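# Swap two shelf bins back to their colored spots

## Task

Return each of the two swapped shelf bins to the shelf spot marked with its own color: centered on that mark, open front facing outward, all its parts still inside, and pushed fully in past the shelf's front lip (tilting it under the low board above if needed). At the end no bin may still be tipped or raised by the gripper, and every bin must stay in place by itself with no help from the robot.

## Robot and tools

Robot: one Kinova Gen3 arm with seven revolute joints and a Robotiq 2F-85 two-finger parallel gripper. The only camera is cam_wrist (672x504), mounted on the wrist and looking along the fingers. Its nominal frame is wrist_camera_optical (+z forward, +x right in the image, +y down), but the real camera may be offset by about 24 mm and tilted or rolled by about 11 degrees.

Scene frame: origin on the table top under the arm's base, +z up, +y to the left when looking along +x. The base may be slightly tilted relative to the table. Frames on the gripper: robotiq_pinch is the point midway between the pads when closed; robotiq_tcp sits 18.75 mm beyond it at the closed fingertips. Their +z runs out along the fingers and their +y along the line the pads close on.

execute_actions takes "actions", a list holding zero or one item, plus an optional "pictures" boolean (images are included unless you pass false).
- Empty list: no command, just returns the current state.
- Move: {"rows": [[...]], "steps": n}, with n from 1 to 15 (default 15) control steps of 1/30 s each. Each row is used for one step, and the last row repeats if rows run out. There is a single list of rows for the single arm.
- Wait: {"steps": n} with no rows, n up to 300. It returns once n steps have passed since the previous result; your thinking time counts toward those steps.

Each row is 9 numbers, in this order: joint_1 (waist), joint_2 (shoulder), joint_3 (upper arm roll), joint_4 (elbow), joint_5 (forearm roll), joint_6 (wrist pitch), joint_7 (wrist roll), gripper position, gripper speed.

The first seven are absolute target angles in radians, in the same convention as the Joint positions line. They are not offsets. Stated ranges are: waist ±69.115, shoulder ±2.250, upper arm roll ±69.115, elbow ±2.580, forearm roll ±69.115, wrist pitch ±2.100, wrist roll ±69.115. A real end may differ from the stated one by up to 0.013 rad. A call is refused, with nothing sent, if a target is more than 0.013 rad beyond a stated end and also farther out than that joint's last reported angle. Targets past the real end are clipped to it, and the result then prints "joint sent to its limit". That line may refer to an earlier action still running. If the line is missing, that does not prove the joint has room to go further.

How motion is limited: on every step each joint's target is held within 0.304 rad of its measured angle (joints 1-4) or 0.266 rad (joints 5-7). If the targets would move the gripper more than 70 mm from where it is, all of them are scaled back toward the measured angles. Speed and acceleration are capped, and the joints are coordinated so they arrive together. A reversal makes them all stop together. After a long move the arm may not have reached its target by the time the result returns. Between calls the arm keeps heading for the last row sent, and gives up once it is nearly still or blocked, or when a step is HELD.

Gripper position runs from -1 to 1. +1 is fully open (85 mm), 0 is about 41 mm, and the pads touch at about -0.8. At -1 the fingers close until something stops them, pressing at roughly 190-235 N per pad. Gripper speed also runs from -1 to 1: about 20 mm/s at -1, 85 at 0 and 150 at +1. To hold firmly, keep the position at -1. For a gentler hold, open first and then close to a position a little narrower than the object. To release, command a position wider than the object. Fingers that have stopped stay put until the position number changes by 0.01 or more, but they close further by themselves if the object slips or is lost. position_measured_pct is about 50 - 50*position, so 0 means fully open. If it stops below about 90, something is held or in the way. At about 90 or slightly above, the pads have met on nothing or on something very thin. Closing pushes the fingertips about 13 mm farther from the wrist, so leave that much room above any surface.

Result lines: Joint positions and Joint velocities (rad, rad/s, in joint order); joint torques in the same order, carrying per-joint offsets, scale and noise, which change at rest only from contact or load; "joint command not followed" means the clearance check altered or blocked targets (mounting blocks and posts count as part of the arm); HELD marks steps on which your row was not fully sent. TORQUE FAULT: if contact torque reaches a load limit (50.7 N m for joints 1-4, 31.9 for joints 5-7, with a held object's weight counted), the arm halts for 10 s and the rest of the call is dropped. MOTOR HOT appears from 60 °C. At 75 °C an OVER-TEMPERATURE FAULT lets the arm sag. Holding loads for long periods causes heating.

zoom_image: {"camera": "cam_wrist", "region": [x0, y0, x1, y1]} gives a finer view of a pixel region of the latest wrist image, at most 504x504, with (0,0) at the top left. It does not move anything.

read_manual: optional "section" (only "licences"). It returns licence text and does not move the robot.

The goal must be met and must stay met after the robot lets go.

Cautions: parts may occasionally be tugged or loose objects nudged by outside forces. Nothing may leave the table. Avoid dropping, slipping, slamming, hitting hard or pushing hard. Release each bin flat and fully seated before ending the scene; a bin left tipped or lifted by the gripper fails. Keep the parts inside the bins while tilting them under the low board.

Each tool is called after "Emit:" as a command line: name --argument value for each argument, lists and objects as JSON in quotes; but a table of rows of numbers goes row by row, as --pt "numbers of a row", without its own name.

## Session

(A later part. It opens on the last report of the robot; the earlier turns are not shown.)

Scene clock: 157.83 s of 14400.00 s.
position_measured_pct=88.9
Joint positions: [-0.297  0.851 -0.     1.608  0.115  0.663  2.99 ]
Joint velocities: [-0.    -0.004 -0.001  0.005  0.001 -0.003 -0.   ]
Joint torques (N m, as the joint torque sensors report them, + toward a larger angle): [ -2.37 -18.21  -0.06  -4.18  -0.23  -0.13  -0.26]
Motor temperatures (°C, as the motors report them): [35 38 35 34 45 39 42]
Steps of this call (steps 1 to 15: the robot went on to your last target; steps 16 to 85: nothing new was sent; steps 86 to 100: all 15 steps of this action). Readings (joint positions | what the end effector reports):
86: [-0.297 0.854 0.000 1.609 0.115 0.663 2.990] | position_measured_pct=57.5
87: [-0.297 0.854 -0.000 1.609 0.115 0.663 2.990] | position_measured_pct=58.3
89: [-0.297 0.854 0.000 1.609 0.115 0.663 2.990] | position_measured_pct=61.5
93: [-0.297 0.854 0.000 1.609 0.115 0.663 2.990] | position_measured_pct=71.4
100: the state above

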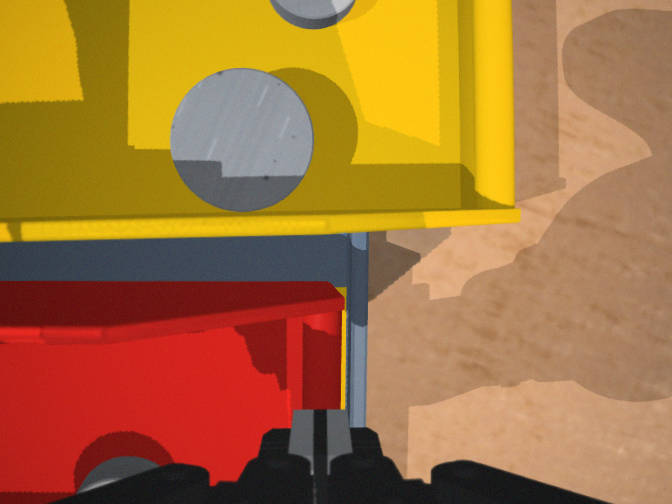

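Emit:
execute_actions --actions '[{"rows":[[-0.2969,0.8538,0,1.6091,0.115,0.6627,2.99,-0.15,1],[-0.2969,0.8538,0,1.6091,0.115,0.6627,2.99,-0.15,1],[-0.2969,0.8538,0,1.6091,0.115,0.6627,2.99,-0.15,1],[-0.2969,0.8538,0,1.6091,0.115,0.6627,2.99,-0.15,1],[-0.2969,0.8538,0,1.6091,0.115,0.6627,2.99,-0.15,1],[-0.2969,0.8538,0,1.6091,0.115,0.6627,2.99,-0.15,1],[-0.2969,0.8538,0,1.6091,0.115,0.6627,2.99,-0.15,1],[-0.295,0.879,0,1.612,0.119,0.6346,2.987,-0.15,1]],"steps":15}]'

Emit:
execute_actions --actions '[{"rows":[[-0.295,0.879,0,1.612,0.119,0.6346,2.987,-0.5,-0.5]],"steps":15}]'

Scene clock: 162.47 s of 14400.00 s.
position_measured_pct=57.5
Joint positions: [-0.295  0.878 -0.     1.612  0.119  0.635  2.987]
Joint velocities: [ 0.     0.009  0.    -0.001 -0.    -0.003  0.   ]
Joint torques (N m, as the joint torque sensors report them, + toward a larger angle): [ -2.61 -20.45  -0.39  -4.29  -0.14   0.32  -0.4 ]
Motor temperatures (°C, as the motors report them): [35 38 35 34 45 39 42]
Steps of this call (steps 1 to 15: the robot went on to your last target; steps 16 to 90: nothing new was sent; then 1.13 s passed at rest; steps 91 to 105: all 15 steps of this action). Readings (joint positions | what the end effector reports):
91: [-0.297 0.851 -0.000 1.608 0.115 0.663 2.990] | position_measured_pct=91.7
92: [-0.297 0.851 -0.000 1.608 0.115 0.663 2.990] | position_measured_pct=91.3
94: [-0.297 0.852 -0.000 1.609 0.115 0.663 2.990] | position_measured_pct=83.3
98: [-0.297 0.855 0.000 1.609 0.115 0.662 2.990] | position_measured_pct=63.9
105: the state above

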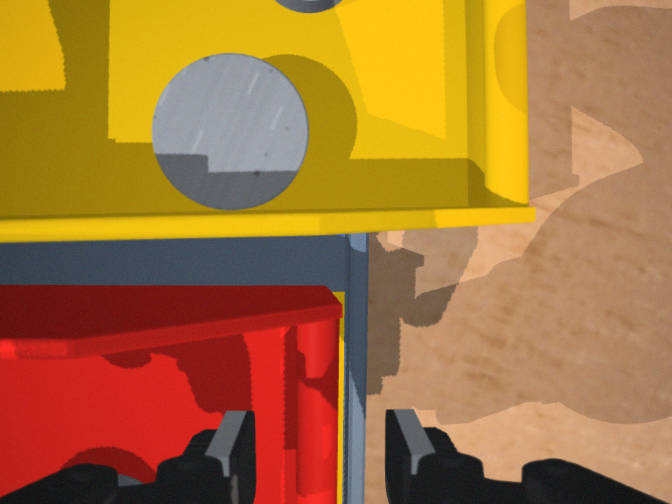

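Scene clock: 162.97 s of 14400.00 s.
position_measured_pct=74.6
Joint positions: [-0.295  0.879  0.     1.612  0.119  0.635  2.987]
Joint velocities: [-0.001 -0.    -0.001 -0.001 -0.001  0.     0.001]
Joint torques (N m, as the joint torque sensors report them, + toward a larger angle): [ -2.47 -20.72  -0.21  -4.63  -0.16   0.4   -0.38]
Motor temperatures (°C, as the motors report them): [35 38 35 34 45 39 42]
Steps of this call (steps 1 to 15: all 15 steps of this action). Readings (joint positions | what the end effector reports):
1: [-0.295 0.878 -0.000 1.612 0.119 0.635 2.987] | position_measured_pct=57.5
2: [-0.295 0.878 -0.000 1.612 0.119 0.635 2.987] | position_measured_pct=57.9
4: [-0.295 0.879 0.000 1.612 0.119 0.635 2.987] | position_measured_pct=60.7
8: [-0.295 0.879 0.000 1.612 0.119 0.635 2.987] | position_measured_pct=67.5
15: the state above

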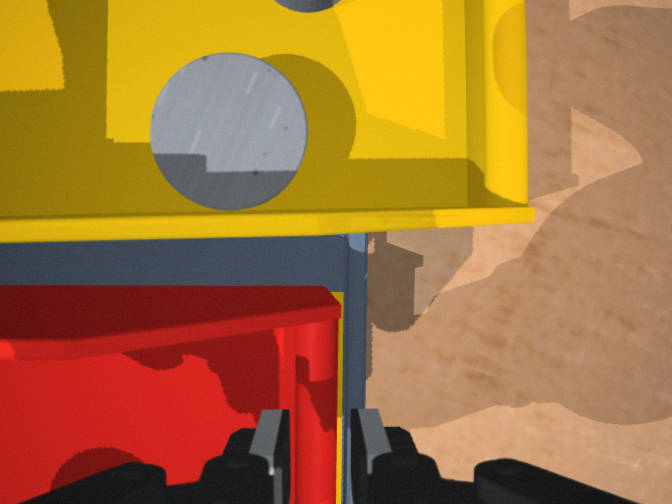

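Emit:
execute_actions --actions '[{"rows":[[-0.295,0.879,0,1.612,0.119,0.6346,2.987,-1,-0.5]],"steps":12}]'

Scene clock: 164.63 s of 14400.00 s.
position_measured_pct=84.9
Joint positions: [-0.295  0.878  0.     1.612  0.119  0.635  2.987]
Joint velocities: [-0.002 -0.     0.    -0.001  0.    -0.    -0.001]
Joint torques (N m, as the joint torque sensors report them, + toward a larger angle): [ -2.66 -20.13  -0.39  -4.55  -0.32   0.27  -0.21]
Motor temperatures (°C, as the motors report them): [35 38 35 34 45 39 42]
Steps of this call (steps 1 to 15: the robot went on to your last target; steps 16 to 38: nothing new was sent; steps 39 to 50: all 12 steps of this action). Readings (joint positions | what the end effector reports):
39: [-0.295 0.879 0.000 1.612 0.119 0.635 2.987] | position_measured_pct=75.0
40: [-0.295 0.879 0.000 1.612 0.119 0.635 2.987] | position_measured_pct=75.4
42: [-0.295 0.879 0.000 1.612 0.119 0.634 2.987] | position_measured_pct=77.8
46: [-0.295 0.879 0.000 1.612 0.119 0.635 2.987] | position_measured_pct=82.5
50: the state above

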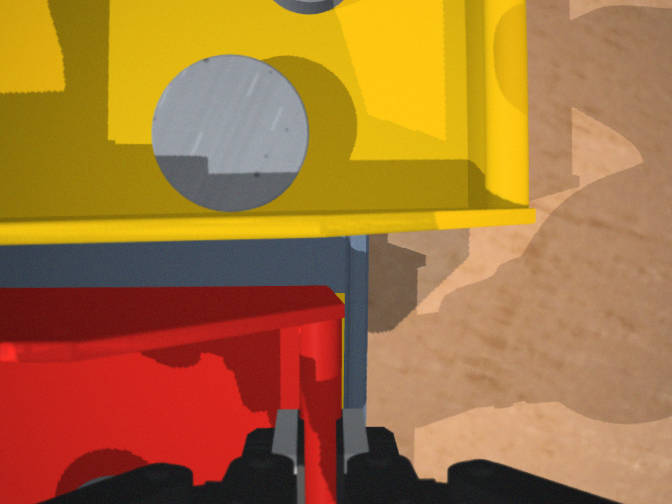

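Emit:
execute_actions --actions '[{"rows":[[-0.294,0.885,0,1.583,0.111,0.678,2.996,-1,0],[-0.294,0.885,0,1.583,0.111,0.678,2.996,-1,0],[-0.2935,0.891,0,1.553,0.104,0.722,3.005,-1,0],[-0.2935,0.891,0,1.553,0.104,0.722,3.005,-1,0],[-0.293,0.897,0,1.523,0.098,0.766,3.013,-1,0],[-0.293,0.897,0,1.523,0.098,0.766,3.013,-1,0],[-0.292,0.903,0,1.492,0.092,0.81,3.021,-1,0],[-0.292,0.903,0,1.492,0.092,0.81,3.021,-1,0],[-0.291,0.9095,0,1.461,0.087,0.855,3.029,-1,0],[-0.291,0.9095,0,1.461,0.087,0.855,3.029,-1,0],[-0.2902,0.916,0,1.4298,0.0817,0.8994,3.0366,-1,0]],"steps":15}]'

Emit:
execute_actions --actions '[{"rows":[[-0.291,0.904,0,1.458,0.083,0.884,3.034,-1,0],[-0.291,0.904,0,1.458,0.083,0.884,3.034,-1,0],[-0.2916,0.892,0,1.486,0.084,0.868,3.032,-1,0],[-0.2916,0.892,0,1.486,0.084,0.868,3.032,-1,0],[-0.2923,0.88,0,1.513,0.085,0.853,3.029,-1,0],[-0.2923,0.88,0,1.513,0.085,0.853,3.029,-1,0],[-0.293,0.869,0,1.54,0.086,0.837,3.027,-1,0],[-0.293,0.869,0,1.54,0.086,0.837,3.027,-1,0],[-0.2938,0.858,0,1.566,0.087,0.822,3.024,-1,0],[-0.2938,0.858,0,1.566,0.087,0.822,3.024,-1,0],[-0.2945,0.8467,0,1.5924,0.0882,0.8064,3.022,-1,0]],"steps":15}]'

Scene clock: 175.70 s of 14400.00 s.
position_measured_pct=84.9
Joint positions: [-0.29   0.915  0.     1.434  0.082  0.895  3.036]
Joint velocities: [ 0.001  0.001 -0.    -0.097 -0.017  0.149  0.028]
Joint torques (N m, as the joint torque sensors report them, + toward a larger angle): [ -2.46 -22.42  -0.21  -5.24  -0.33   0.51  -0.35]
Motor temperatures (°C, as the motors report them): [35 38 35 34 45 39 42]
Steps of this call (steps 1 to 15: the robot went on to your last target; steps 16 to 90: nothing new was sent; then 7.57 s passed at rest; steps 91 to 105: all 15 steps of this action). Readings (joint positions | what the end effector reports):
91: [-0.295 0.879 0.000 1.611 0.119 0.636 2.987] | position_measured_pct=84.9
92: [-0.294 0.881 0.000 1.605 0.117 0.644 2.988] | position_measured_pct=84.9
94: [-0.294 0.887 0.000 1.581 0.111 0.680 2.996] | position_measured_pct=84.9
98: [-0.293 0.898 0.000 1.524 0.098 0.765 3.013] | position_measured_pct=84.9
105: the state above

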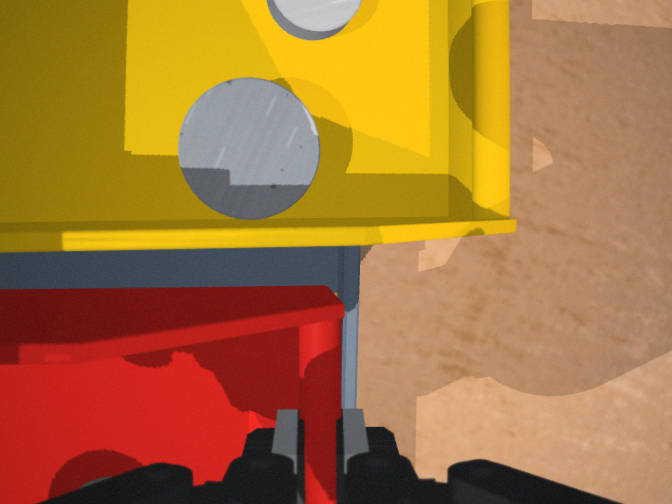

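Scene clock: 176.20 s of 14400.00 s.
position_measured_pct=84.9
Joint positions: [-0.294  0.85   0.     1.59   0.088  0.808  3.022]
Joint velocities: [ 0.    -0.009 -0.001  0.054  0.003 -0.035 -0.005]
Joint torques (N m, as the joint torque sensors report them, + toward a larger angle): [ -2.4  -21.19  -0.32  -6.12  -0.46   0.25  -0.07]
Motor temperatures (°C, as the motors report them): [35 38 35 34 45 39 42]
Steps of this call (steps 1 to 15: all 15 steps of this action). Readings (joint positions | what the end effector reports):
1: [-0.290 0.914 0.000 1.433 0.082 0.898 3.036] | position_measured_pct=84.9
2: [-0.291 0.912 0.000 1.437 0.082 0.895 3.036] | position_measured_pct=84.9
4: [-0.291 0.901 0.000 1.459 0.083 0.882 3.034] | position_measured_pct=84.9
8: [-0.292 0.880 0.000 1.513 0.085 0.852 3.029] | position_measured_pct=84.9
15: the state above

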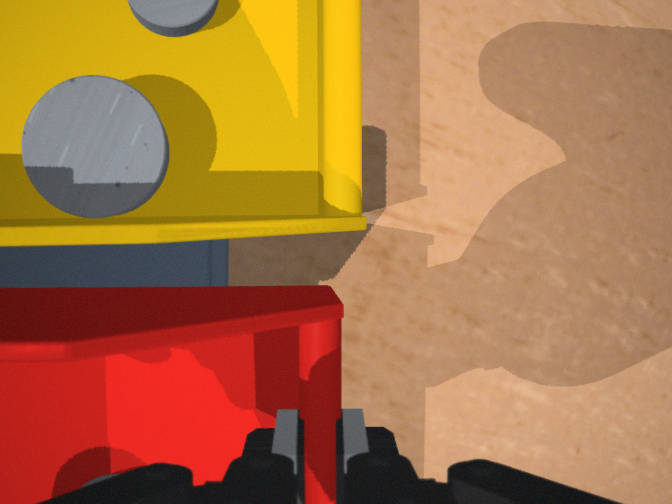

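Emit:
execute_actions --actions '[{"rows":[[-0.2953,0.835,0,1.618,0.089,0.793,3.0195,-1,0],[-0.2953,0.835,0,1.618,0.089,0.793,3.0195,-1,0],[-0.296,0.824,0,1.643,0.0905,0.779,3.017,-1,0],[-0.296,0.824,0,1.643,0.0905,0.779,3.017,-1,0],[-0.297,0.812,0,1.668,0.092,0.766,3.0145,-1,0],[-0.297,0.812,0,1.668,0.092,0.766,3.0145,-1,0],[-0.298,0.801,0,1.693,0.093,0.752,3.012,-1,0],[-0.298,0.801,0,1.693,0.093,0.752,3.012,-1,0],[-0.2987,0.79,0,1.718,0.094,0.738,3.0095,-1,0],[-0.2987,0.79,0,1.718,0.094,0.738,3.0095,-1,0],[-0.2995,0.7787,0,1.7423,0.0953,0.7248,3.0068,-1,0]],"steps":15}]' --pictures false

Emit:
execute_actions --actions '[{"rows":[[-0.302,0.749,0,1.737,0.091,0.761,3.01,-1,0],[-0.302,0.749,0,1.737,0.091,0.761,3.01,-1,0],[-0.304,0.719,0,1.73,0.087,0.798,3.013,-1,0],[-0.304,0.719,0,1.73,0.087,0.798,3.013,-1,0],[-0.3065,0.69,0,1.721,0.084,0.836,3.015,-1,0],[-0.3065,0.69,0,1.721,0.084,0.836,3.015,-1,0],[-0.309,0.661,0,1.71,0.081,0.875,3.017,-1,0],[-0.309,0.661,0,1.71,0.081,0.875,3.017,-1,0],[-0.311,0.633,0,1.697,0.078,0.916,3.019,-1,0],[-0.311,0.633,0,1.697,0.078,0.916,3.019,-1,0],[-0.3136,0.6064,0,1.6827,0.0753,0.9576,3.0207,-1,0]],"steps":15}]' --pictures false

Emit:
execute_actions --actions '[{"steps":10}]'

Scene clock: 184.27 s of 14400.00 s.
position_measured_pct=84.9
Joint positions: [-0.299  0.783  0.     1.741  0.095  0.727  3.007]
Joint velocities: [ 0.001 -0.006 -0.003  0.049  0.002 -0.024 -0.005]
Joint torques (N m, as the joint torque sensors report them, + toward a larger angle): [ -2.06 -20.16  -0.28  -5.97  -0.1    0.43  -0.19]
Motor temperatures (°C, as the motors report them): [35 38 35 34 45 39 42]
Steps of this call (steps 1 to 15: the robot went on to your last target; steps 16 to 90: nothing new was sent; then 4.57 s passed at rest; steps 91 to 105: all 15 steps of this action). Readings (joint positions | what the end effector reports):
91: [-0.294 0.847 0.000 1.594 0.088 0.806 3.022] | position_measured_pct=84.9
92: [-0.295 0.844 0.000 1.599 0.088 0.803 3.021] | position_measured_pct=84.9
94: [-0.295 0.833 0.000 1.621 0.089 0.791 3.019] | position_measured_pct=84.9
98: [-0.297 0.812 0.000 1.670 0.092 0.765 3.014] | position_measured_pct=84.9
105: the state above

Scene clock: 184.77 s of 14400.00 s.
position_measured_pct=84.9
Joint positions: [-0.313  0.612  0.     1.683  0.076  0.955  3.021]
Joint velocities: [-0.002 -0.045 -0.    -0.035 -0.009  0.101  0.005]
Joint torques (N m, as the joint torque sensors report them, + toward a larger angle): [ -2.71 -15.12  -0.29  -4.91  -0.11   0.48  -0.21]
Motor temperatures (°C, as the motors report them): [35 38 35 34 45 39 42]
Steps of this call (steps 1 to 15: all 15 steps of this action). Readings (joint positions | what the end effector reports):
1: [-0.299 0.781 0.000 1.742 0.095 0.727 3.007] | position_measured_pct=84.9
2: [-0.300 0.774 0.000 1.741 0.094 0.733 3.008] | position_measured_pct=84.9
4: [-0.302 0.747 0.000 1.737 0.091 0.762 3.010] | position_measured_pct=84.9
8: [-0.306 0.691 0.000 1.721 0.084 0.835 3.015] | position_measured_pct=84.9
15: the state above

Scene clock: 185.10 s of 14400.00 s.
position_measured_pct=84.9
Joint positions: [-0.313  0.608  0.     1.683  0.075  0.958  3.021]
Joint velocities: [-0.001 -0.003  0.     0.001 -0.     0.    -0.   ]
Joint torques (N m, as the joint torque sensors report them, + toward a larger angle): [ -2.36 -20.15  -0.6   -6.34  -0.16   0.56  -0.16]
Motor temperatures (°C, as the motors report them): [35 38 35 34 45 39 42]
Steps of this call (steps 1 to 10: the robot went on to your last target). Readings (joint positions | what the end effector reports):
1: [-0.313 0.612 0.000 1.683 0.075 0.957 3.021] | position_measured_pct=84.9
2: [-0.313 0.611 0.000 1.683 0.075 0.957 3.021] | position_measured_pct=84.9
4: [-0.313 0.609 0.000 1.683 0.075 0.958 3.021] | position_measured_pct=84.9
8: [-0.313 0.608 0.000 1.683 0.075 0.958 3.021] | position_measured_pct=84.9
10: the state above

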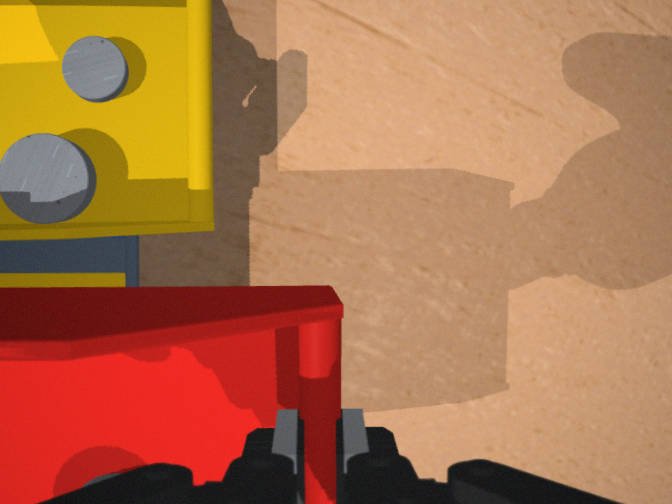

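Emit:
execute_actions --actions '[{"rows":[[-0.3,0.606,0,1.681,0.077,0.959,3.034,-1,0],[-0.285,0.606,0,1.679,0.078,0.96,3.048,-1,0],[-0.27,0.605,0,1.676,0.08,0.962,3.062,-1,0],[-0.255,0.605,0,1.674,0.082,0.964,3.076,-1,0],[-0.24,0.605,0,1.671,0.083,0.966,3.091,-1,0],[-0.224,0.605,0,1.668,0.085,0.968,3.106,-1,0],[-0.208,0.605,0,1.664,0.087,0.97,3.121,-1,0],[-0.192,0.605,0,1.661,0.089,0.972,3.136,-1,0],[-0.176,0.605,0,1.657,0.09,0.974,3.151,-1,0],[-0.16,0.605,0,1.653,0.092,0.976,3.167,-1,0],[-0.144,0.606,0,1.649,0.094,0.979,3.182,-1,0],[-0.128,0.607,0,1.644,0.096,0.982,3.197,-1,0],[-0.112,0.608,0,1.64,0.097,0.985,3.212,-1,0],[-0.096,0.609,0,1.635,0.099,0.988,3.228,-1,0],[-0.0795,0.6096,0,1.6296,0.101,0.9904,3.243,-1,0]]}]' --pictures false

Emit:
execute_actions --actions '[{"rows":[[-0.063,0.612,0,1.621,0.102,0.995,3.259,-1,0],[-0.047,0.615,0,1.612,0.103,0.999,3.275,-1,0],[-0.031,0.618,0,1.603,0.104,1.004,3.291,-1,0],[-0.015,0.621,0,1.593,0.105,1.009,3.307,-1,0],[0.001,0.624,0,1.583,0.107,1.014,3.323,-1,0],[0.017,0.628,0,1.573,0.108,1.019,3.339,-1,0],[0.033,0.632,0,1.562,0.109,1.024,3.355,-1,0],[0.049,0.636,0,1.551,0.11,1.03,3.371,-1,0],[0.065,0.64,0,1.539,0.111,1.036,3.387,-1,0],[0.08,0.645,0,1.527,0.112,1.042,3.402,-1,0],[0.094,0.649,0,1.516,0.113,1.048,3.416,-1,0],[0.107,0.653,0,1.505,0.114,1.053,3.429,-1,0],[0.118,0.657,0,1.496,0.1145,1.058,3.44,-1,0],[0.128,0.66,0,1.487,0.115,1.063,3.45,-1,0],[0.1355,0.6631,0,1.4805,0.1156,1.066,3.457,-1,0]]}]' --pictures false

Emit:
execute_actions --actions '[{"steps":15}]'

Scene clock: 201.63 s of 14400.00 s.
position_measured_pct=84.9
Joint positions: [-0.122  0.609  0.     1.643  0.096  0.983  3.202]
Joint velocities: [ 0.474  0.03  -0.001 -0.135  0.052  0.084  0.455]
Joint torques (N m, as the joint torque sensors report them, + toward a larger angle): [ -1.58 -20.31  -0.28  -6.27  -0.24   0.52  -0.12]
Motor temperatures (°C, as the motors report them): [35 38 35 34 45 39 42]
Steps of this call (steps 1 to 15: the robot went on to your last target; steps 16 to 90: nothing new was sent; then 13.03 s passed at rest; steps 91 to 105: all 15 steps of this action). Readings (joint positions | what the end effector reports):
91: [-0.312 0.608 -0.000 1.683 0.075 0.958 3.021] | position_measured_pct=84.9
92: [-0.305 0.608 -0.002 1.682 0.075 0.958 3.026] | position_measured_pct=84.9
94: [-0.283 0.607 -0.002 1.679 0.077 0.960 3.046] | position_measured_pct=84.9
98: [-0.230 0.607 -0.000 1.670 0.084 0.967 3.098] | position_measured_pct=84.9
105: the state above

Scene clock: 202.13 s of 14400.00 s.
position_measured_pct=84.9
Joint positions: [0.11  0.656 0.001 1.502 0.114 1.055 3.433]
Joint velocities: [ 0.357  0.113  0.008 -0.305  0.026  0.158  0.364]
Joint torques (N m, as the joint torque sensors report them, + toward a larger angle): [ -2.25 -21.81  -0.03  -6.06  -0.47   0.43  -0.35]
Motor temperatures (°C, as the motors report them): [35 38 35 34 45 39 42]
Steps of this call (steps 1 to 15: all 15 steps of this action). Readings (joint positions | what the end effector reports):
1: [-0.107 0.610 -0.000 1.638 0.098 0.986 3.217] | position_measured_pct=84.9
2: [-0.090 0.611 -0.000 1.632 0.099 0.989 3.232] | position_measured_pct=84.9
4: [-0.058 0.616 0.000 1.617 0.102 0.997 3.264] | position_measured_pct=84.9
8: [0.006 0.628 0.000 1.580 0.107 1.016 3.328] | position_measured_pct=84.9
15: the state above

Scene clock: 202.63 s of 14400.00 s.
position_measured_pct=84.9
Joint positions: [0.135 0.664 0.    1.481 0.116 1.066 3.457]
Joint velocities: [ 0.002  0.001  0.001 -0.003  0.     0.     0.   ]
Joint torques (N m, as the joint torque sensors report them, + toward a larger angle): [ -1.38 -21.83   0.46  -6.96  -0.21   0.58  -0.3 ]
Motor temperatures (°C, as the motors report them): [35 38 35 34 45 39 42]
Steps of this call (steps 1 to 15: the robot went on to your last target). Readings (joint positions | what the end effector reports):
1: [0.120 0.660 0.001 1.493 0.115 1.060 3.444] | position_measured_pct=84.9
2: [0.127 0.662 0.002 1.486 0.116 1.063 3.452] | position_measured_pct=84.9
4: [0.131 0.663 0.002 1.482 0.117 1.065 3.457] | position_measured_pct=84.9
8: [0.134 0.664 0.000 1.481 0.116 1.066 3.457] | position_measured_pct=84.9
15: the state above

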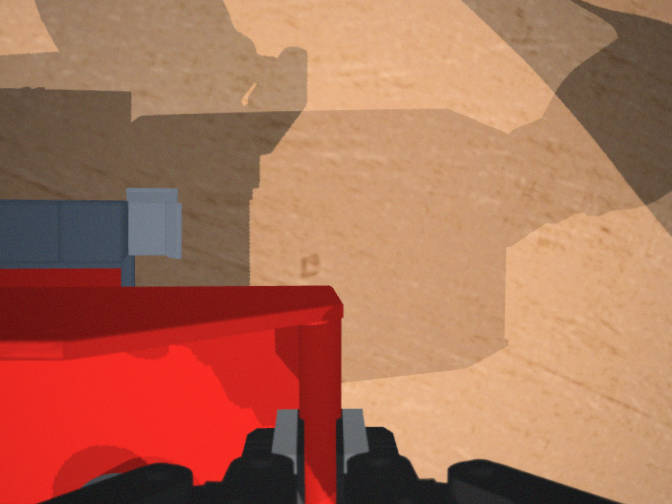

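Emit:
execute_actions --actions '[{"rows":[[0.136,0.672,0,1.487,0.117,1.05,3.456,-1,0],[0.137,0.682,0,1.494,0.118,1.033,3.454,-1,0],[0.138,0.693,0,1.5,0.119,1.016,3.453,-1,0],[0.1385,0.704,0,1.506,0.12,0.999,3.451,-1,0],[0.139,0.715,0,1.512,0.122,0.982,3.45,-1,0],[0.14,0.726,0,1.517,0.123,0.966,3.448,-1,0],[0.141,0.737,0,1.522,0.124,0.95,3.447,-1,0],[0.142,0.749,0,1.527,0.126,0.933,3.445,-1,0],[0.1425,0.761,0,1.531,0.128,0.917,3.443,-1,0],[0.143,0.773,0,1.535,0.129,0.901,3.441,-1,0],[0.144,0.784,0,1.538,0.131,0.887,3.439,-1,0],[0.1445,0.794,0,1.54,0.132,0.875,3.438,-1,0],[0.145,0.803,0,1.542,0.134,0.864,3.436,-1,0],[0.1455,0.81,0,1.5435,0.135,0.855,3.435,-1,0],[0.1459,0.8138,0,1.5444,0.1355,0.8503,3.434,-1,0]]}]' --pictures false

Emit:
execute_actions --actions '[{"steps":12}]'

Emit:
execute_actions --actions '[{"rows":[[0.1415,0.825,0,1.521,0.134,0.863,3.432,-1,0],[0.1415,0.825,0,1.521,0.134,0.863,3.432,-1,0],[0.137,0.837,0,1.496,0.132,0.876,3.43,-1,0],[0.137,0.837,0,1.496,0.132,0.876,3.43,-1,0],[0.133,0.849,0,1.471,0.13,0.89,3.428,-1,0],[0.133,0.849,0,1.471,0.13,0.89,3.428,-1,0],[0.128,0.861,0,1.446,0.128,0.903,3.426,-1,0],[0.128,0.861,0,1.446,0.128,0.903,3.426,-1,0],[0.124,0.874,0,1.42,0.126,0.917,3.425,-1,0],[0.124,0.874,0,1.42,0.126,0.917,3.425,-1,0],[0.1197,0.8862,0,1.3944,0.1247,0.9305,3.4228,-1,0]],"steps":15}]'

Scene clock: 215.10 s of 14400.00 s.
position_measured_pct=84.9
Joint positions: [0.145 0.801 0.    1.542 0.133 0.868 3.437]
Joint velocities: [ 0.017  0.244  0.002  0.066  0.042 -0.323 -0.045]
Joint torques (N m, as the joint torque sensors report them, + toward a larger angle): [ -1.53 -24.92   0.67  -6.17  -0.19   0.53  -0.2 ]
Motor temperatures (°C, as the motors report them): [35 38 35 34 45 39 42]
Steps of this call (steps 1 to 15: the robot went on to your last target; steps 16 to 90: nothing new was sent; then 8.97 s passed at rest; steps 91 to 105: all 15 steps of this action). Readings (joint positions | what the end effector reports):
91: [0.136 0.666 0.000 1.482 0.116 1.065 3.457] | position_measured_pct=84.9
92: [0.136 0.671 0.000 1.484 0.116 1.057 3.456] | position_measured_pct=84.9
94: [0.137 0.686 0.000 1.494 0.118 1.032 3.454] | position_measured_pct=84.9
98: [0.140 0.726 0.000 1.516 0.123 0.970 3.449] | position_measured_pct=84.9
105: the state above

Scene clock: 215.50 s of 14400.00 s.
position_measured_pct=84.9
Joint positions: [0.146 0.815 0.    1.545 0.136 0.85  3.434]
Joint velocities: [-0.     0.002  0.    -0.    -0.001  0.     0.   ]
Joint torques (N m, as the joint torque sensors report them, + toward a larger angle): [ -1.28 -22.5    0.15  -5.65   0.04   0.87  -0.39]
Motor temperatures (°C, as the motors report them): [35 38 35 34 45 39 42]
Steps of this call (steps 1 to 12: the robot went on to your last target). Readings (joint positions | what the end effector reports):
1: [0.145 0.808 0.000 1.544 0.135 0.858 3.435] | position_measured_pct=84.9
2: [0.146 0.811 0.000 1.545 0.135 0.853 3.434] | position_measured_pct=84.9
4: [0.146 0.813 0.000 1.545 0.136 0.851 3.434] | position_measured_pct=84.9
8: [0.146 0.814 0.000 1.545 0.136 0.850 3.434] | position_measured_pct=84.9
12: the state above

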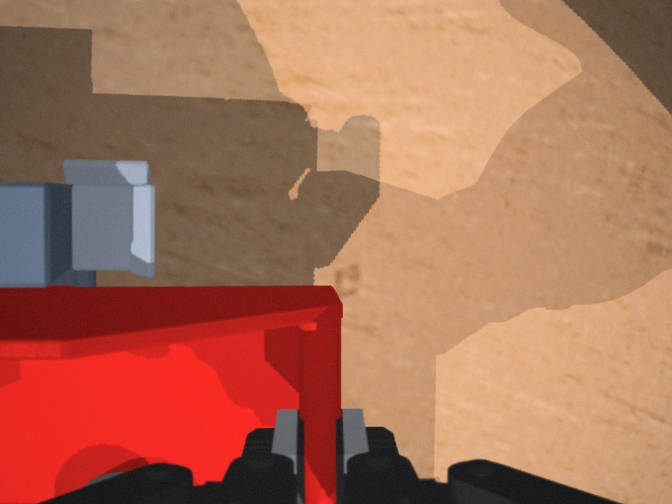

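Scene clock: 216.00 s of 14400.00 s.
position_measured_pct=84.9
Joint positions: [ 0.121  0.884 -0.     1.397  0.125  0.929  3.423]
Joint velocities: [-0.008  0.008 -0.003 -0.048 -0.004  0.025 -0.004]
Joint torques (N m, as the joint torque sensors report them, + toward a larger angle): [ -1.19 -23.97   1.23  -5.28  -0.12   1.11  -0.03]
Motor temperatures (°C, as the motors report them): [35 38 35 34 45 39 42]
Steps of this call (steps 1 to 15: all 15 steps of this action). Readings (joint positions | what the end effector reports):
1: [0.145 0.816 0.000 1.544 0.136 0.851 3.434] | position_measured_pct=84.9
2: [0.144 0.819 0.001 1.538 0.135 0.855 3.433] | position_measured_pct=84.9
4: [0.141 0.830 0.001 1.518 0.134 0.866 3.432] | position_measured_pct=84.9
8: [0.132 0.852 0.000 1.470 0.130 0.891 3.428] | position_measured_pct=84.9
15: the state above

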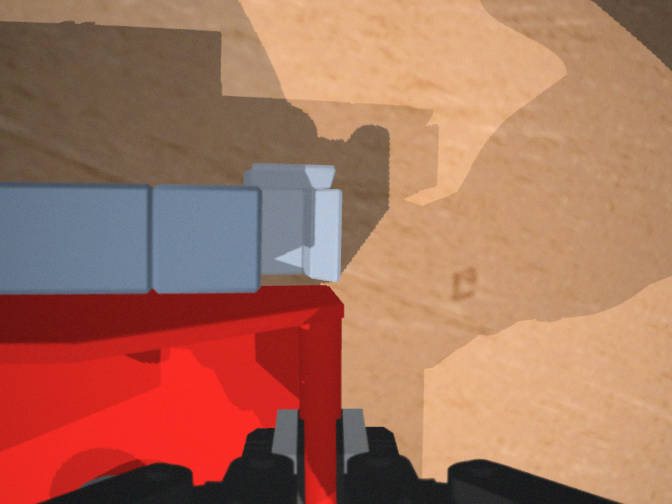

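Emit:
execute_actions --actions '[{"rows":[[0.116,0.898,0,1.368,0.123,0.945,3.4215,-1,0],[0.116,0.898,0,1.368,0.123,0.945,3.4215,-1,0],[0.112,0.91,0,1.341,0.1215,0.961,3.42,-1,0],[0.112,0.91,0,1.341,0.1215,0.961,3.42,-1,0],[0.108,0.923,0,1.313,0.12,0.977,3.4185,-1,0],[0.108,0.923,0,1.313,0.12,0.977,3.4185,-1,0],[0.104,0.936,0,1.284,0.118,0.993,3.417,-1,0],[0.104,0.936,0,1.284,0.118,0.993,3.417,-1,0],[0.1,0.949,0,1.255,0.1165,1.009,3.416,-1,0],[0.1,0.949,0,1.255,0.1165,1.009,3.416,-1,0],[0.0966,0.9619,0,1.2261,0.1151,1.0254,3.4145,-1,0]],"steps":15}]' --pictures false

Emit:
execute_actions --actions '[{"steps":12}]'

Scene clock: 222.83 s of 14400.00 s.
position_measured_pct=84.9
Joint positions: [ 0.098  0.959 -0.     1.23   0.115  1.024  3.415]
Joint velocities: [-0.009  0.013 -0.004 -0.075 -0.006  0.04  -0.005]
Joint torques (N m, as the joint torque sensors report them, + toward a larger angle): [ -0.07 -23.32   0.48  -5.23   0.01   0.44   0.02]
Motor temperatures (°C, as the motors report them): [35 38 35 34 45 39 42]
Steps of this call (steps 1 to 15: the robot went on to your last target; steps 16 to 90: nothing new was sent; then 3.33 s passed at rest; steps 91 to 105: all 15 steps of this action). Readings (joint positions | what the end effector reports):
91: [0.120 0.887 0.000 1.394 0.125 0.931 3.423] | position_measured_pct=84.9
92: [0.119 0.890 0.001 1.388 0.125 0.935 3.422] | position_measured_pct=84.9
94: [0.116 0.901 0.001 1.366 0.123 0.947 3.421] | position_measured_pct=84.9
98: [0.108 0.924 0.000 1.313 0.120 0.978 3.418] | position_measured_pct=84.9
105: the state above

Scene clock: 223.23 s of 14400.00 s.
position_measured_pct=84.9
Joint positions: [0.097 0.962 0.    1.227 0.115 1.026 3.414]
Joint velocities: [-0.001  0.001 -0.001  0.     0.     0.     0.   ]
Joint torques (N m, as the joint torque sensors report them, + toward a larger angle): [ -2.09 -23.07   0.35  -6.42  -0.08   0.68  -0.37]
Motor temperatures (°C, as the motors report them): [35 38 35 34 45 39 42]
Steps of this call (steps 1 to 12: the robot went on to your last target). Readings (joint positions | what the end effector reports):
1: [0.097 0.959 -0.000 1.228 0.115 1.025 3.414] | position_measured_pct=84.9
2: [0.097 0.960 0.000 1.228 0.115 1.025 3.414] | position_measured_pct=84.9
4: [0.097 0.961 0.000 1.227 0.115 1.026 3.414] | position_measured_pct=84.9
8: [0.097 0.961 0.000 1.227 0.115 1.026 3.414] | position_measured_pct=84.9
12: the state above

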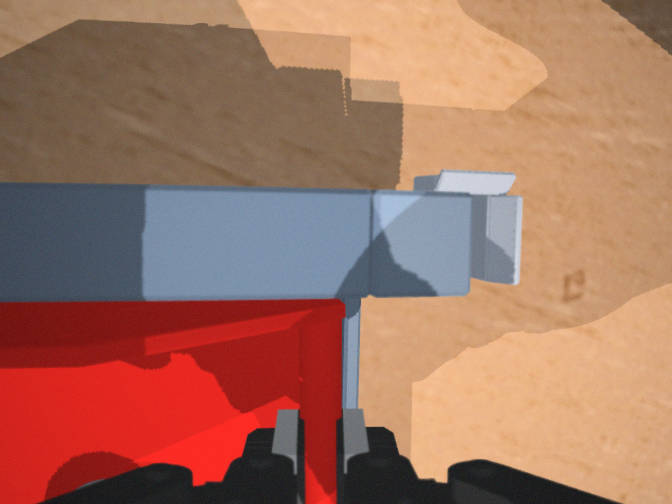

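Emit:
execute_actions --actions '[{"rows":[[0.1005,0.953,0,1.259,0.11,0.982,3.419,-1,0],[0.1005,0.953,0,1.259,0.11,0.982,3.419,-1,0],[0.1045,0.944,0,1.292,0.105,0.939,3.423,-1,0],[0.1045,0.944,0,1.292,0.105,0.939,3.423,-1,0],[0.109,0.935,0,1.324,0.1,0.897,3.427,-1,0],[0.109,0.935,0,1.324,0.1,0.897,3.427,-1,0],[0.113,0.927,0,1.355,0.0945,0.855,3.431,-1,0],[0.113,0.927,0,1.355,0.0945,0.855,3.431,-1,0],[0.1175,0.919,0,1.386,0.089,0.813,3.435,-1,0],[0.1175,0.919,0,1.386,0.089,0.813,3.435,-1,0],[0.1218,0.9111,0,1.4157,0.0833,0.7715,3.4397,-1,0]],"steps":15}]' --pictures false

Emit:
execute_actions --actions '[{"steps":12}]'

Scene clock: 231.27 s of 14400.00 s.
position_measured_pct=84.9
Joint positions: [0.121 0.907 0.    1.41  0.084 0.778 3.439]
Joint velocities: [ 0.006 -0.04   0.006  0.091 -0.018 -0.121  0.017]
Joint torques (N m, as the joint torque sensors report them, + toward a larger angle): [ -2.06 -14.58  -0.04  -4.55  -0.21  -0.94  -0.2 ]
Motor temperatures (°C, as the motors report them): [35 38 35 34 45 39 42]
Steps of this call (steps 1 to 15: the robot went on to your last target; steps 16 to 90: nothing new was sent; then 4.53 s passed at rest; steps 91 to 105: all 15 steps of this action). Readings (joint positions | what the end effector reports):
91: [0.097 0.961 0.000 1.228 0.115 1.025 3.415] | position_measured_pct=84.9
92: [0.098 0.959 0.000 1.233 0.114 1.018 3.415] | position_measured_pct=84.9
94: [0.101 0.951 0.000 1.259 0.111 0.984 3.418] | position_measured_pct=84.9
98: [0.109 0.935 0.000 1.320 0.101 0.900 3.426] | position_measured_pct=84.9
105: the state above

Scene clock: 231.67 s of 14400.00 s.
position_measured_pct=84.9
Joint positions: [0.121 0.906 0.    1.414 0.084 0.772 3.44 ]
Joint velocities: [ 0.002 -0.     0.    -0.     0.001  0.     0.001]
Joint torques (N m, as the joint torque sensors report them, + toward a larger angle): [ -1.17 -17.69   0.23  -4.1   -0.3   -0.04  -0.31]
Motor temperatures (°C, as the motors report them): [35 38 35 34 45 39 42]
Steps of this call (steps 1 to 12: the robot went on to your last target). Readings (joint positions | what the end effector reports):
1: [0.121 0.907 0.000 1.412 0.084 0.775 3.440] | position_measured_pct=84.9
2: [0.121 0.906 0.000 1.413 0.084 0.774 3.440] | position_measured_pct=84.9
4: [0.121 0.906 0.000 1.414 0.084 0.773 3.440] | position_measured_pct=84.9
8: [0.121 0.906 0.000 1.414 0.084 0.772 3.440] | position_measured_pct=84.9
12: the state above

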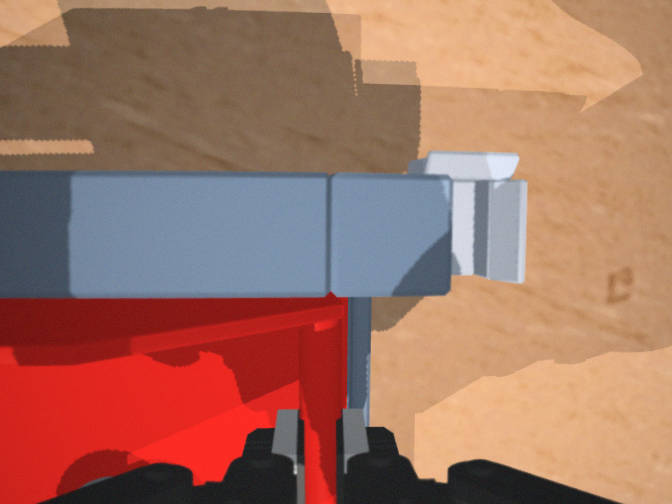

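Emit:
execute_actions --actions '[{"rows":[[0.1215,0.905,0,1.414,0.083,0.778,3.44,-0.2,0]],"steps":12}]'

Emit:
execute_actions --actions '[{"rows":[[0.112,0.7659,0,1.369,0.0715,0.964,3.449,0.1,0]],"steps":15}]'

Scene clock: 236.10 s of 14400.00 s.
position_measured_pct=60.7
Joint positions: [0.121 0.905 0.    1.414 0.083 0.778 3.44 ]
Joint velocities: [ 0.     0.001  0.001 -0.001 -0.     0.    -0.   ]
Joint torques (N m, as the joint torque sensors report them, + toward a larger angle): [ -1.46 -22.53   0.48  -5.47   0.     0.38  -0.1 ]
Motor temperatures (°C, as the motors report them): [35 39 35 34 45 39 42]
Steps of this call (steps 1 to 15: the robot went on to your last target; steps 16 to 90: nothing new was sent; then 1.03 s passed at rest; steps 91 to 102: all 12 steps of this action). Readings (joint positions | what the end effector reports):
91: [0.121 0.904 0.000 1.414 0.083 0.773 3.440] | position_measured_pct=84.9
92: [0.121 0.903 -0.000 1.414 0.083 0.775 3.440] | position_measured_pct=84.9
94: [0.121 0.904 -0.000 1.414 0.083 0.777 3.440] | position_measured_pct=80.2
98: [0.121 0.904 -0.000 1.414 0.083 0.778 3.440] | position_measured_pct=68.7
102: the state above

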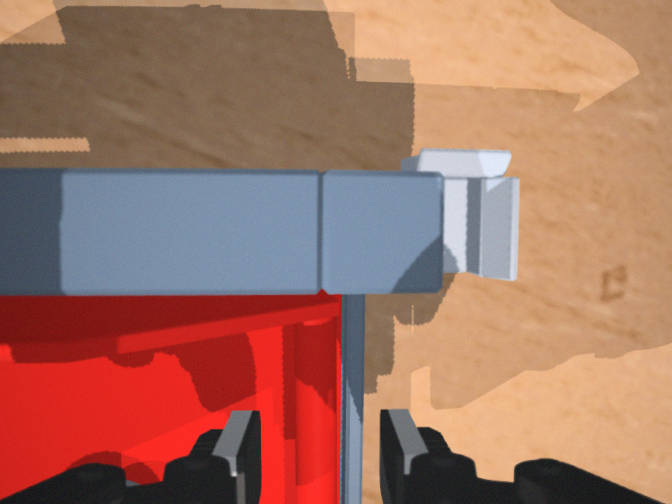

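Scene clock: 236.60 s of 14400.00 s.
position_measured_pct=45.2
Joint positions: [0.112 0.767 0.    1.369 0.071 0.964 3.449]
Joint velocities: [-0.002 -0.015 -0.    -0.001  0.     0.001 -0.   ]
Joint torques (N m, as the joint torque sensors report them, + toward a larger angle): [ -1.44 -21.79  -0.06  -6.52  -0.18   0.54  -0.17]
Motor temperatures (°C, as the motors report them): [35 39 35 34 45 39 42]
Steps of this call (steps 1 to 15: all 15 steps of this action). Readings (joint positions | what the end effector reports):
1: [0.121 0.904 0.000 1.414 0.083 0.779 3.440] | position_measured_pct=60.3
2: [0.121 0.898 0.000 1.413 0.083 0.786 3.440] | position_measured_pct=59.5
4: [0.119 0.869 0.000 1.405 0.080 0.822 3.442] | position_measured_pct=55.2
8: [0.113 0.786 -0.000 1.375 0.073 0.936 3.448] | position_measured_pct=46.4
15: the state above

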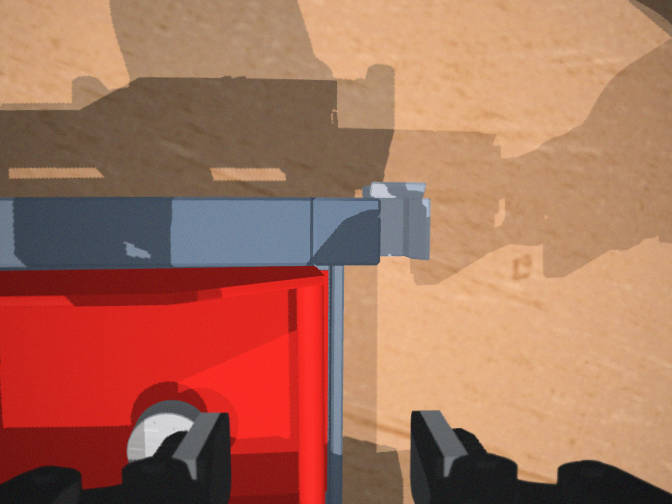

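Emit:
execute_actions --actions '[{"rows":[[-0.0726,0.717,0,1.6154,0.1,0.8272,3.277,0.1,0]],"steps":15}]' --pictures false

Emit:
execute_actions --actions '[{"steps":12}]'

Scene clock: 242.77 s of 14400.00 s.
position_measured_pct=45.2
Joint positions: [-0.068  0.72  -0.002  1.614  0.099  0.828  3.277]
Joint velocities: [-0.032 -0.015  0.032  0.024  0.016 -0.017 -0.003]
Joint torques (N m, as the joint torque sensors report them, + toward a larger angle): [ -1.74 -20.78  -0.11  -6.07   0.12   0.2   -0.37]
Motor temperatures (°C, as the motors report them): [35 39 35 34 45 39 42]
Steps of this call (steps 1 to 15: the robot went on to your last target; steps 16 to 90: nothing new was sent; then 2.67 s passed at rest; steps 91 to 105: all 15 steps of this action). Readings (joint positions | what the end effector reports):
91: [0.111 0.766 0.000 1.370 0.072 0.963 3.448] | position_measured_pct=45.2
92: [0.106 0.764 0.001 1.375 0.073 0.960 3.445] | position_measured_pct=45.2
94: [0.084 0.757 0.003 1.402 0.076 0.945 3.427] | position_measured_pct=45.2
98: [0.001 0.735 0.000 1.512 0.088 0.884 3.350] | position_measured_pct=45.2
105: the state above

Scene clock: 243.17 s of 14400.00 s.
position_measured_pct=45.2
Joint positions: [-0.072  0.717 -0.     1.615  0.1    0.827  3.277]
Joint velocities: [-0.001 -0.001  0.     0.002  0.    -0.    -0.   ]
Joint torques (N m, as the joint torque sensors report them, + toward a larger angle): [ -1.46 -19.72  -0.17  -5.37  -0.17   0.34  -0.22]
Motor temperatures (°C, as the motors report them): [35 39 35 34 45 39 42]
Steps of this call (steps 1 to 12: the robot went on to your last target). Readings (joint positions | what the end effector reports):
1: [-0.069 0.719 -0.001 1.615 0.100 0.828 3.277] | position_measured_pct=45.2
2: [-0.070 0.718 -0.000 1.615 0.100 0.827 3.277] | position_measured_pct=45.2
4: [-0.071 0.718 -0.000 1.615 0.100 0.827 3.277] | position_measured_pct=45.2
8: [-0.072 0.717 -0.000 1.615 0.100 0.827 3.277] | position_measured_pct=45.2
12: the state above

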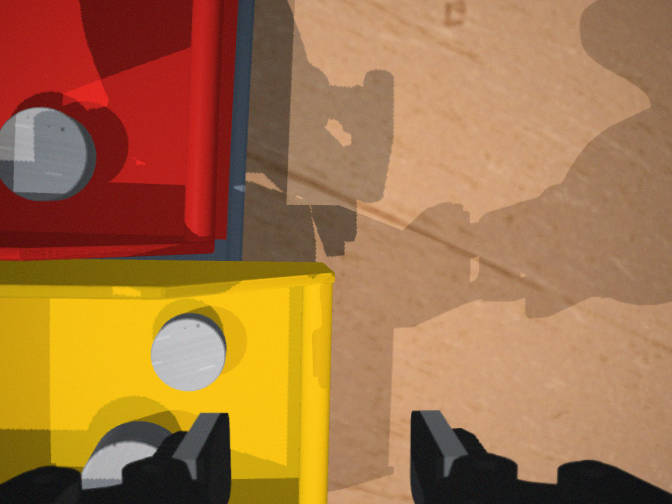

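Emit:
zoom_image --camera "cam_wrist" --region '[100,180,300,300]'

Region (100, 180, 300, 300) of cam_wrist's 672x504 image, scaled by 2.520; it fills the top 302 rows of this view, and the rest is white.

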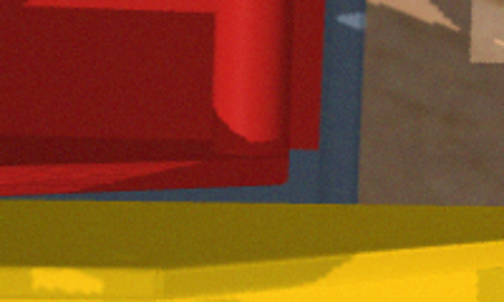

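Emit:
execute_actions --actions '[{"rows":[[-0.066,0.744,0,1.628,0.104,0.787,3.258,-0.15,0],[-0.066,0.744,0,1.628,0.104,0.787,3.258,-0.15,0],[-0.062,0.771,0,1.638,0.108,0.75,3.257,-0.15,0],[-0.062,0.771,0,1.638,0.108,0.75,3.257,-0.15,0],[-0.0595,0.7985,0,1.646,0.113,0.714,3.253,-0.15,0],[-0.0595,0.7985,0,1.646,0.113,0.714,3.253,-0.15,0],[-0.0572,0.8263,0,1.6528,0.1176,0.6794,3.249,-0.15,0]],"steps":15}]'

Emit:
execute_actions --actions '[{"rows":[[-0.0572,0.8263,0,1.6528,0.1176,0.6794,3.249,-1,-0.2]],"steps":15}]'

Scene clock: 252.93 s of 14400.00 s.
position_measured_pct=57.5
Joint positions: [-0.057  0.825 -0.     1.653  0.118  0.679  3.249]
Joint velocities: [ 0.002  0.016  0.001 -0.001  0.    -0.001  0.   ]
Joint torques (N m, as the joint torque sensors report them, + toward a larger angle): [ -1.63 -20.53   0.08  -4.21  -0.45   0.53  -0.18]
Motor temperatures (°C, as the motors report them): [35 39 35 34 45 39 42]
Steps of this call (steps 1 to 15: the robot went on to your last target; steps 16 to 90: nothing new was sent; then 6.27 s passed at rest; steps 91 to 105: all 15 steps of this action). Readings (joint positions | what the end effector reports):
91: [-0.072 0.718 -0.000 1.616 0.100 0.826 3.276] | position_measured_pct=45.2
92: [-0.071 0.725 -0.000 1.618 0.101 0.818 3.273] | position_measured_pct=45.6
94: [-0.066 0.749 -0.000 1.627 0.104 0.785 3.262] | position_measured_pct=50.0
98: [-0.060 0.800 0.000 1.645 0.113 0.714 3.253] | position_measured_pct=56.7
105: the state above

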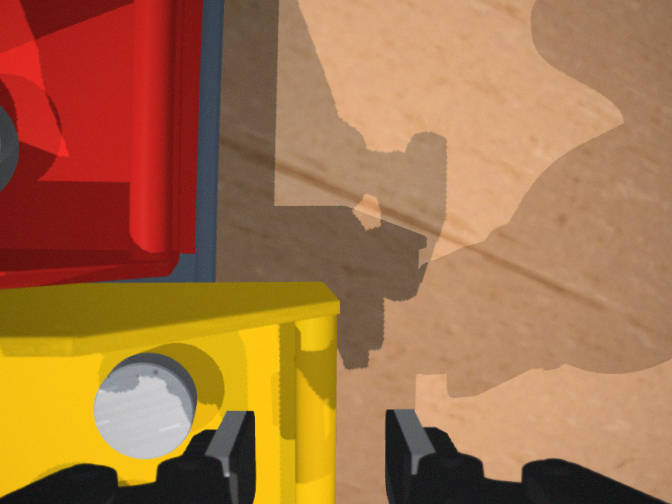

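Scene clock: 253.43 s of 14400.00 s.
position_measured_pct=84.5
Joint positions: [-0.057  0.826  0.     1.652  0.118  0.679  3.249]
Joint velocities: [-0.    -0.003 -0.     0.    -0.     0.002  0.   ]
Joint torques (N m, as the joint torque sensors report them, + toward a larger angle): [ -1.94 -19.45  -0.24  -4.12  -0.24   0.54  -0.15]
Motor temperatures (°C, as the motors report them): [35 39 35 34 45 39 42]
Steps of this call (steps 1 to 15: all 15 steps of this action). Readings (joint positions | what the end effector reports):
1: [-0.057 0.825 0.000 1.653 0.118 0.679 3.249] | position_measured_pct=57.5
2: [-0.057 0.825 0.000 1.653 0.118 0.679 3.249] | position_measured_pct=58.3
4: [-0.057 0.826 0.000 1.653 0.118 0.679 3.249] | position_measured_pct=61.5
8: [-0.057 0.826 0.000 1.653 0.118 0.679 3.249] | position_measured_pct=71.4
15: the state above

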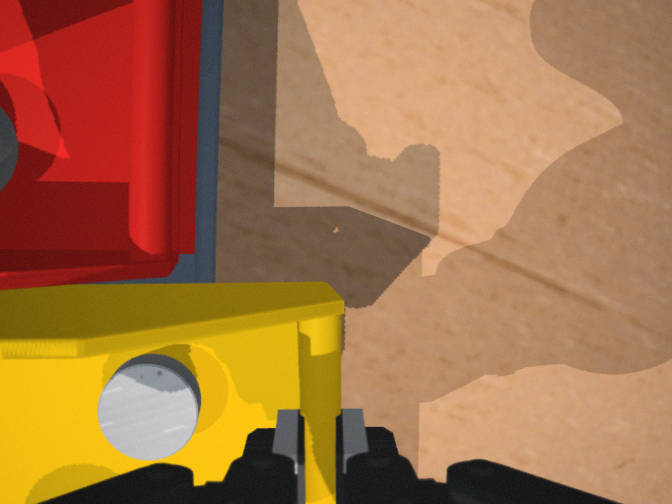

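Emit:
execute_actions --actions '[{"rows":[[-0.057,0.82,0,1.654,0.118,0.69,3.248,-1,0],[-0.057,0.814,0,1.656,0.118,0.701,3.247,-1,0],[-0.056,0.808,0,1.658,0.119,0.711,3.246,-1,0],[-0.056,0.802,0,1.661,0.119,0.72,3.245,-1,0],[-0.055,0.796,0,1.664,0.12,0.729,3.244,-1,0],[-0.055,0.79,0,1.668,0.12,0.737,3.243,-1,0],[-0.055,0.785,0,1.672,0.121,0.745,3.242,-1,0],[-0.054,0.78,0,1.675,0.121,0.752,3.241,-1,0],[-0.054,0.775,0,1.679,0.122,0.759,3.24,-1,0],[-0.0535,0.77,0,1.682,0.122,0.765,3.239,-1,0],[-0.053,0.765,0,1.686,0.123,0.771,3.238,-1,0],[-0.0526,0.7582,0,1.6902,0.1233,0.7789,3.2372,-1,0]],"steps":15}]'

Emit:
execute_actions --actions '[{"rows":[[-0.065,0.757,0,1.696,0.122,0.775,3.226,-1,0],[-0.081,0.756,0,1.702,0.12,0.771,3.211,-1,0],[-0.099,0.755,0,1.709,0.118,0.767,3.194,-1,0],[-0.118,0.755,0,1.714,0.116,0.763,3.177,-1,0],[-0.138,0.756,0,1.719,0.113,0.76,3.158,-1,0],[-0.158,0.757,0,1.724,0.111,0.756,3.14,-1,0],[-0.178,0.758,0,1.728,0.109,0.753,3.121,-1,0],[-0.198,0.76,0,1.731,0.106,0.75,3.103,-1,0],[-0.218,0.762,0,1.733,0.104,0.747,3.084,-1,0],[-0.238,0.764,0,1.735,0.101,0.744,3.066,-1,0],[-0.256,0.766,0,1.736,0.099,0.742,3.049,-1,0],[-0.272,0.768,0,1.737,0.097,0.74,3.034,-1,0],[-0.286,0.77,0,1.737,0.095,0.739,3.021,-1,0],[-0.296,0.771,0,1.737,0.094,0.738,3.012,-1,0],[-0.3025,0.7715,0,1.7372,0.0934,0.7373,3.006,-1,0]]}]' --pictures false

Emit:
execute_actions --actions '[{"steps":15}]'

Scene clock: 269.00 s of 14400.00 s.
position_measured_pct=85.3
Joint positions: [-0.053  0.762  0.     1.69   0.123  0.778  3.237]
Joint velocities: [ 0.003 -0.009  0.003  0.019  0.001  0.023 -0.002]
Joint torques (N m, as the joint torque sensors report them, + toward a larger angle): [ -1.88 -20.81  -0.6   -5.22  -0.1    0.27  -0.28]
Motor temperatures (°C, as the motors report them): [35 39 35 34 45 39 42]
Steps of this call (steps 1 to 15: the robot went on to your last target; steps 16 to 90: nothing new was sent; then 12.07 s passed at rest; steps 91 to 105: all 15 steps of this action). Readings (joint positions | what the end effector reports):
91: [-0.057 0.824 -0.000 1.653 0.118 0.680 3.249] | position_measured_pct=85.3
92: [-0.057 0.821 -0.000 1.654 0.118 0.686 3.248] | position_measured_pct=85.3
94: [-0.056 0.812 -0.000 1.657 0.118 0.703 3.247] | position_measured_pct=85.3
98: [-0.055 0.790 0.000 1.669 0.121 0.738 3.243] | position_measured_pct=85.3
105: the state above

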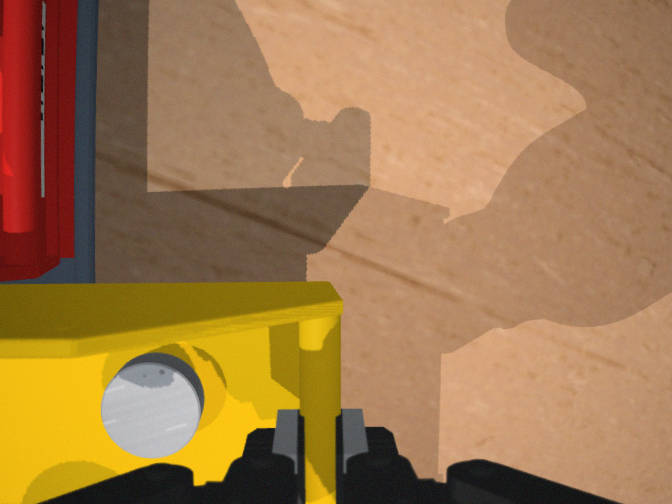

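Scene clock: 269.50 s of 14400.00 s.
position_measured_pct=85.3
Joint positions: [-0.27   0.77  -0.001  1.736  0.097  0.741  3.035]
Joint velocities: [-0.429  0.047 -0.016  0.025 -0.061 -0.051 -0.419]
Joint torques (N m, as the joint torque sensors report them, + toward a larger angle): [ -0.67 -21.3    0.85  -5.1   -0.19   0.61  -0.42]
Motor temperatures (°C, as the motors report them): [35 39 35 34 45 39 42]
Steps of this call (steps 1 to 15: all 15 steps of this action). Readings (joint positions | what the end effector reports):
1: [-0.054 0.761 0.001 1.691 0.123 0.778 3.236] | position_measured_pct=85.3
2: [-0.061 0.760 0.002 1.694 0.124 0.777 3.232] | position_measured_pct=85.3
4: [-0.083 0.758 0.002 1.702 0.121 0.771 3.212] | position_measured_pct=85.3
8: [-0.146 0.758 0.001 1.720 0.113 0.759 3.153] | position_measured_pct=85.3
15: the state above

Scene clock: 270.00 s of 14400.00 s.
position_measured_pct=85.3
Joint positions: [-0.302  0.773  0.     1.738  0.093  0.737  3.006]
Joint velocities: [-0.001  0.     0.    -0.002  0.     0.    -0.001]
Joint torques (N m, as the joint torque sensors report them, + toward a larger angle): [ -2.7  -20.75  -0.46  -4.87  -0.11   0.82  -0.25]
Motor temperatures (°C, as the motors report them): [35 39 35 34 45 39 42]
Steps of this call (steps 1 to 15: the robot went on to your last target). Readings (joint positions | what the end effector reports):
1: [-0.283 0.771 -0.001 1.737 0.095 0.739 3.022] | position_measured_pct=85.3
2: [-0.292 0.772 -0.002 1.737 0.094 0.738 3.013] | position_measured_pct=85.3
4: [-0.297 0.772 -0.003 1.737 0.093 0.737 3.006] | position_measured_pct=85.3
8: [-0.300 0.773 0.000 1.738 0.094 0.737 3.006] | position_measured_pct=85.3
15: the state above

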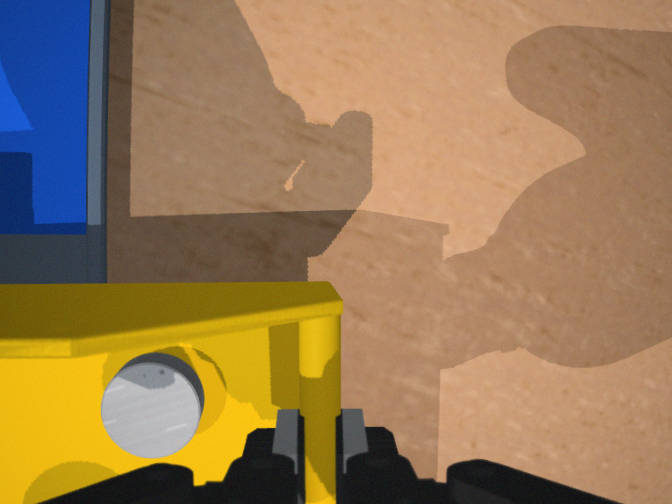

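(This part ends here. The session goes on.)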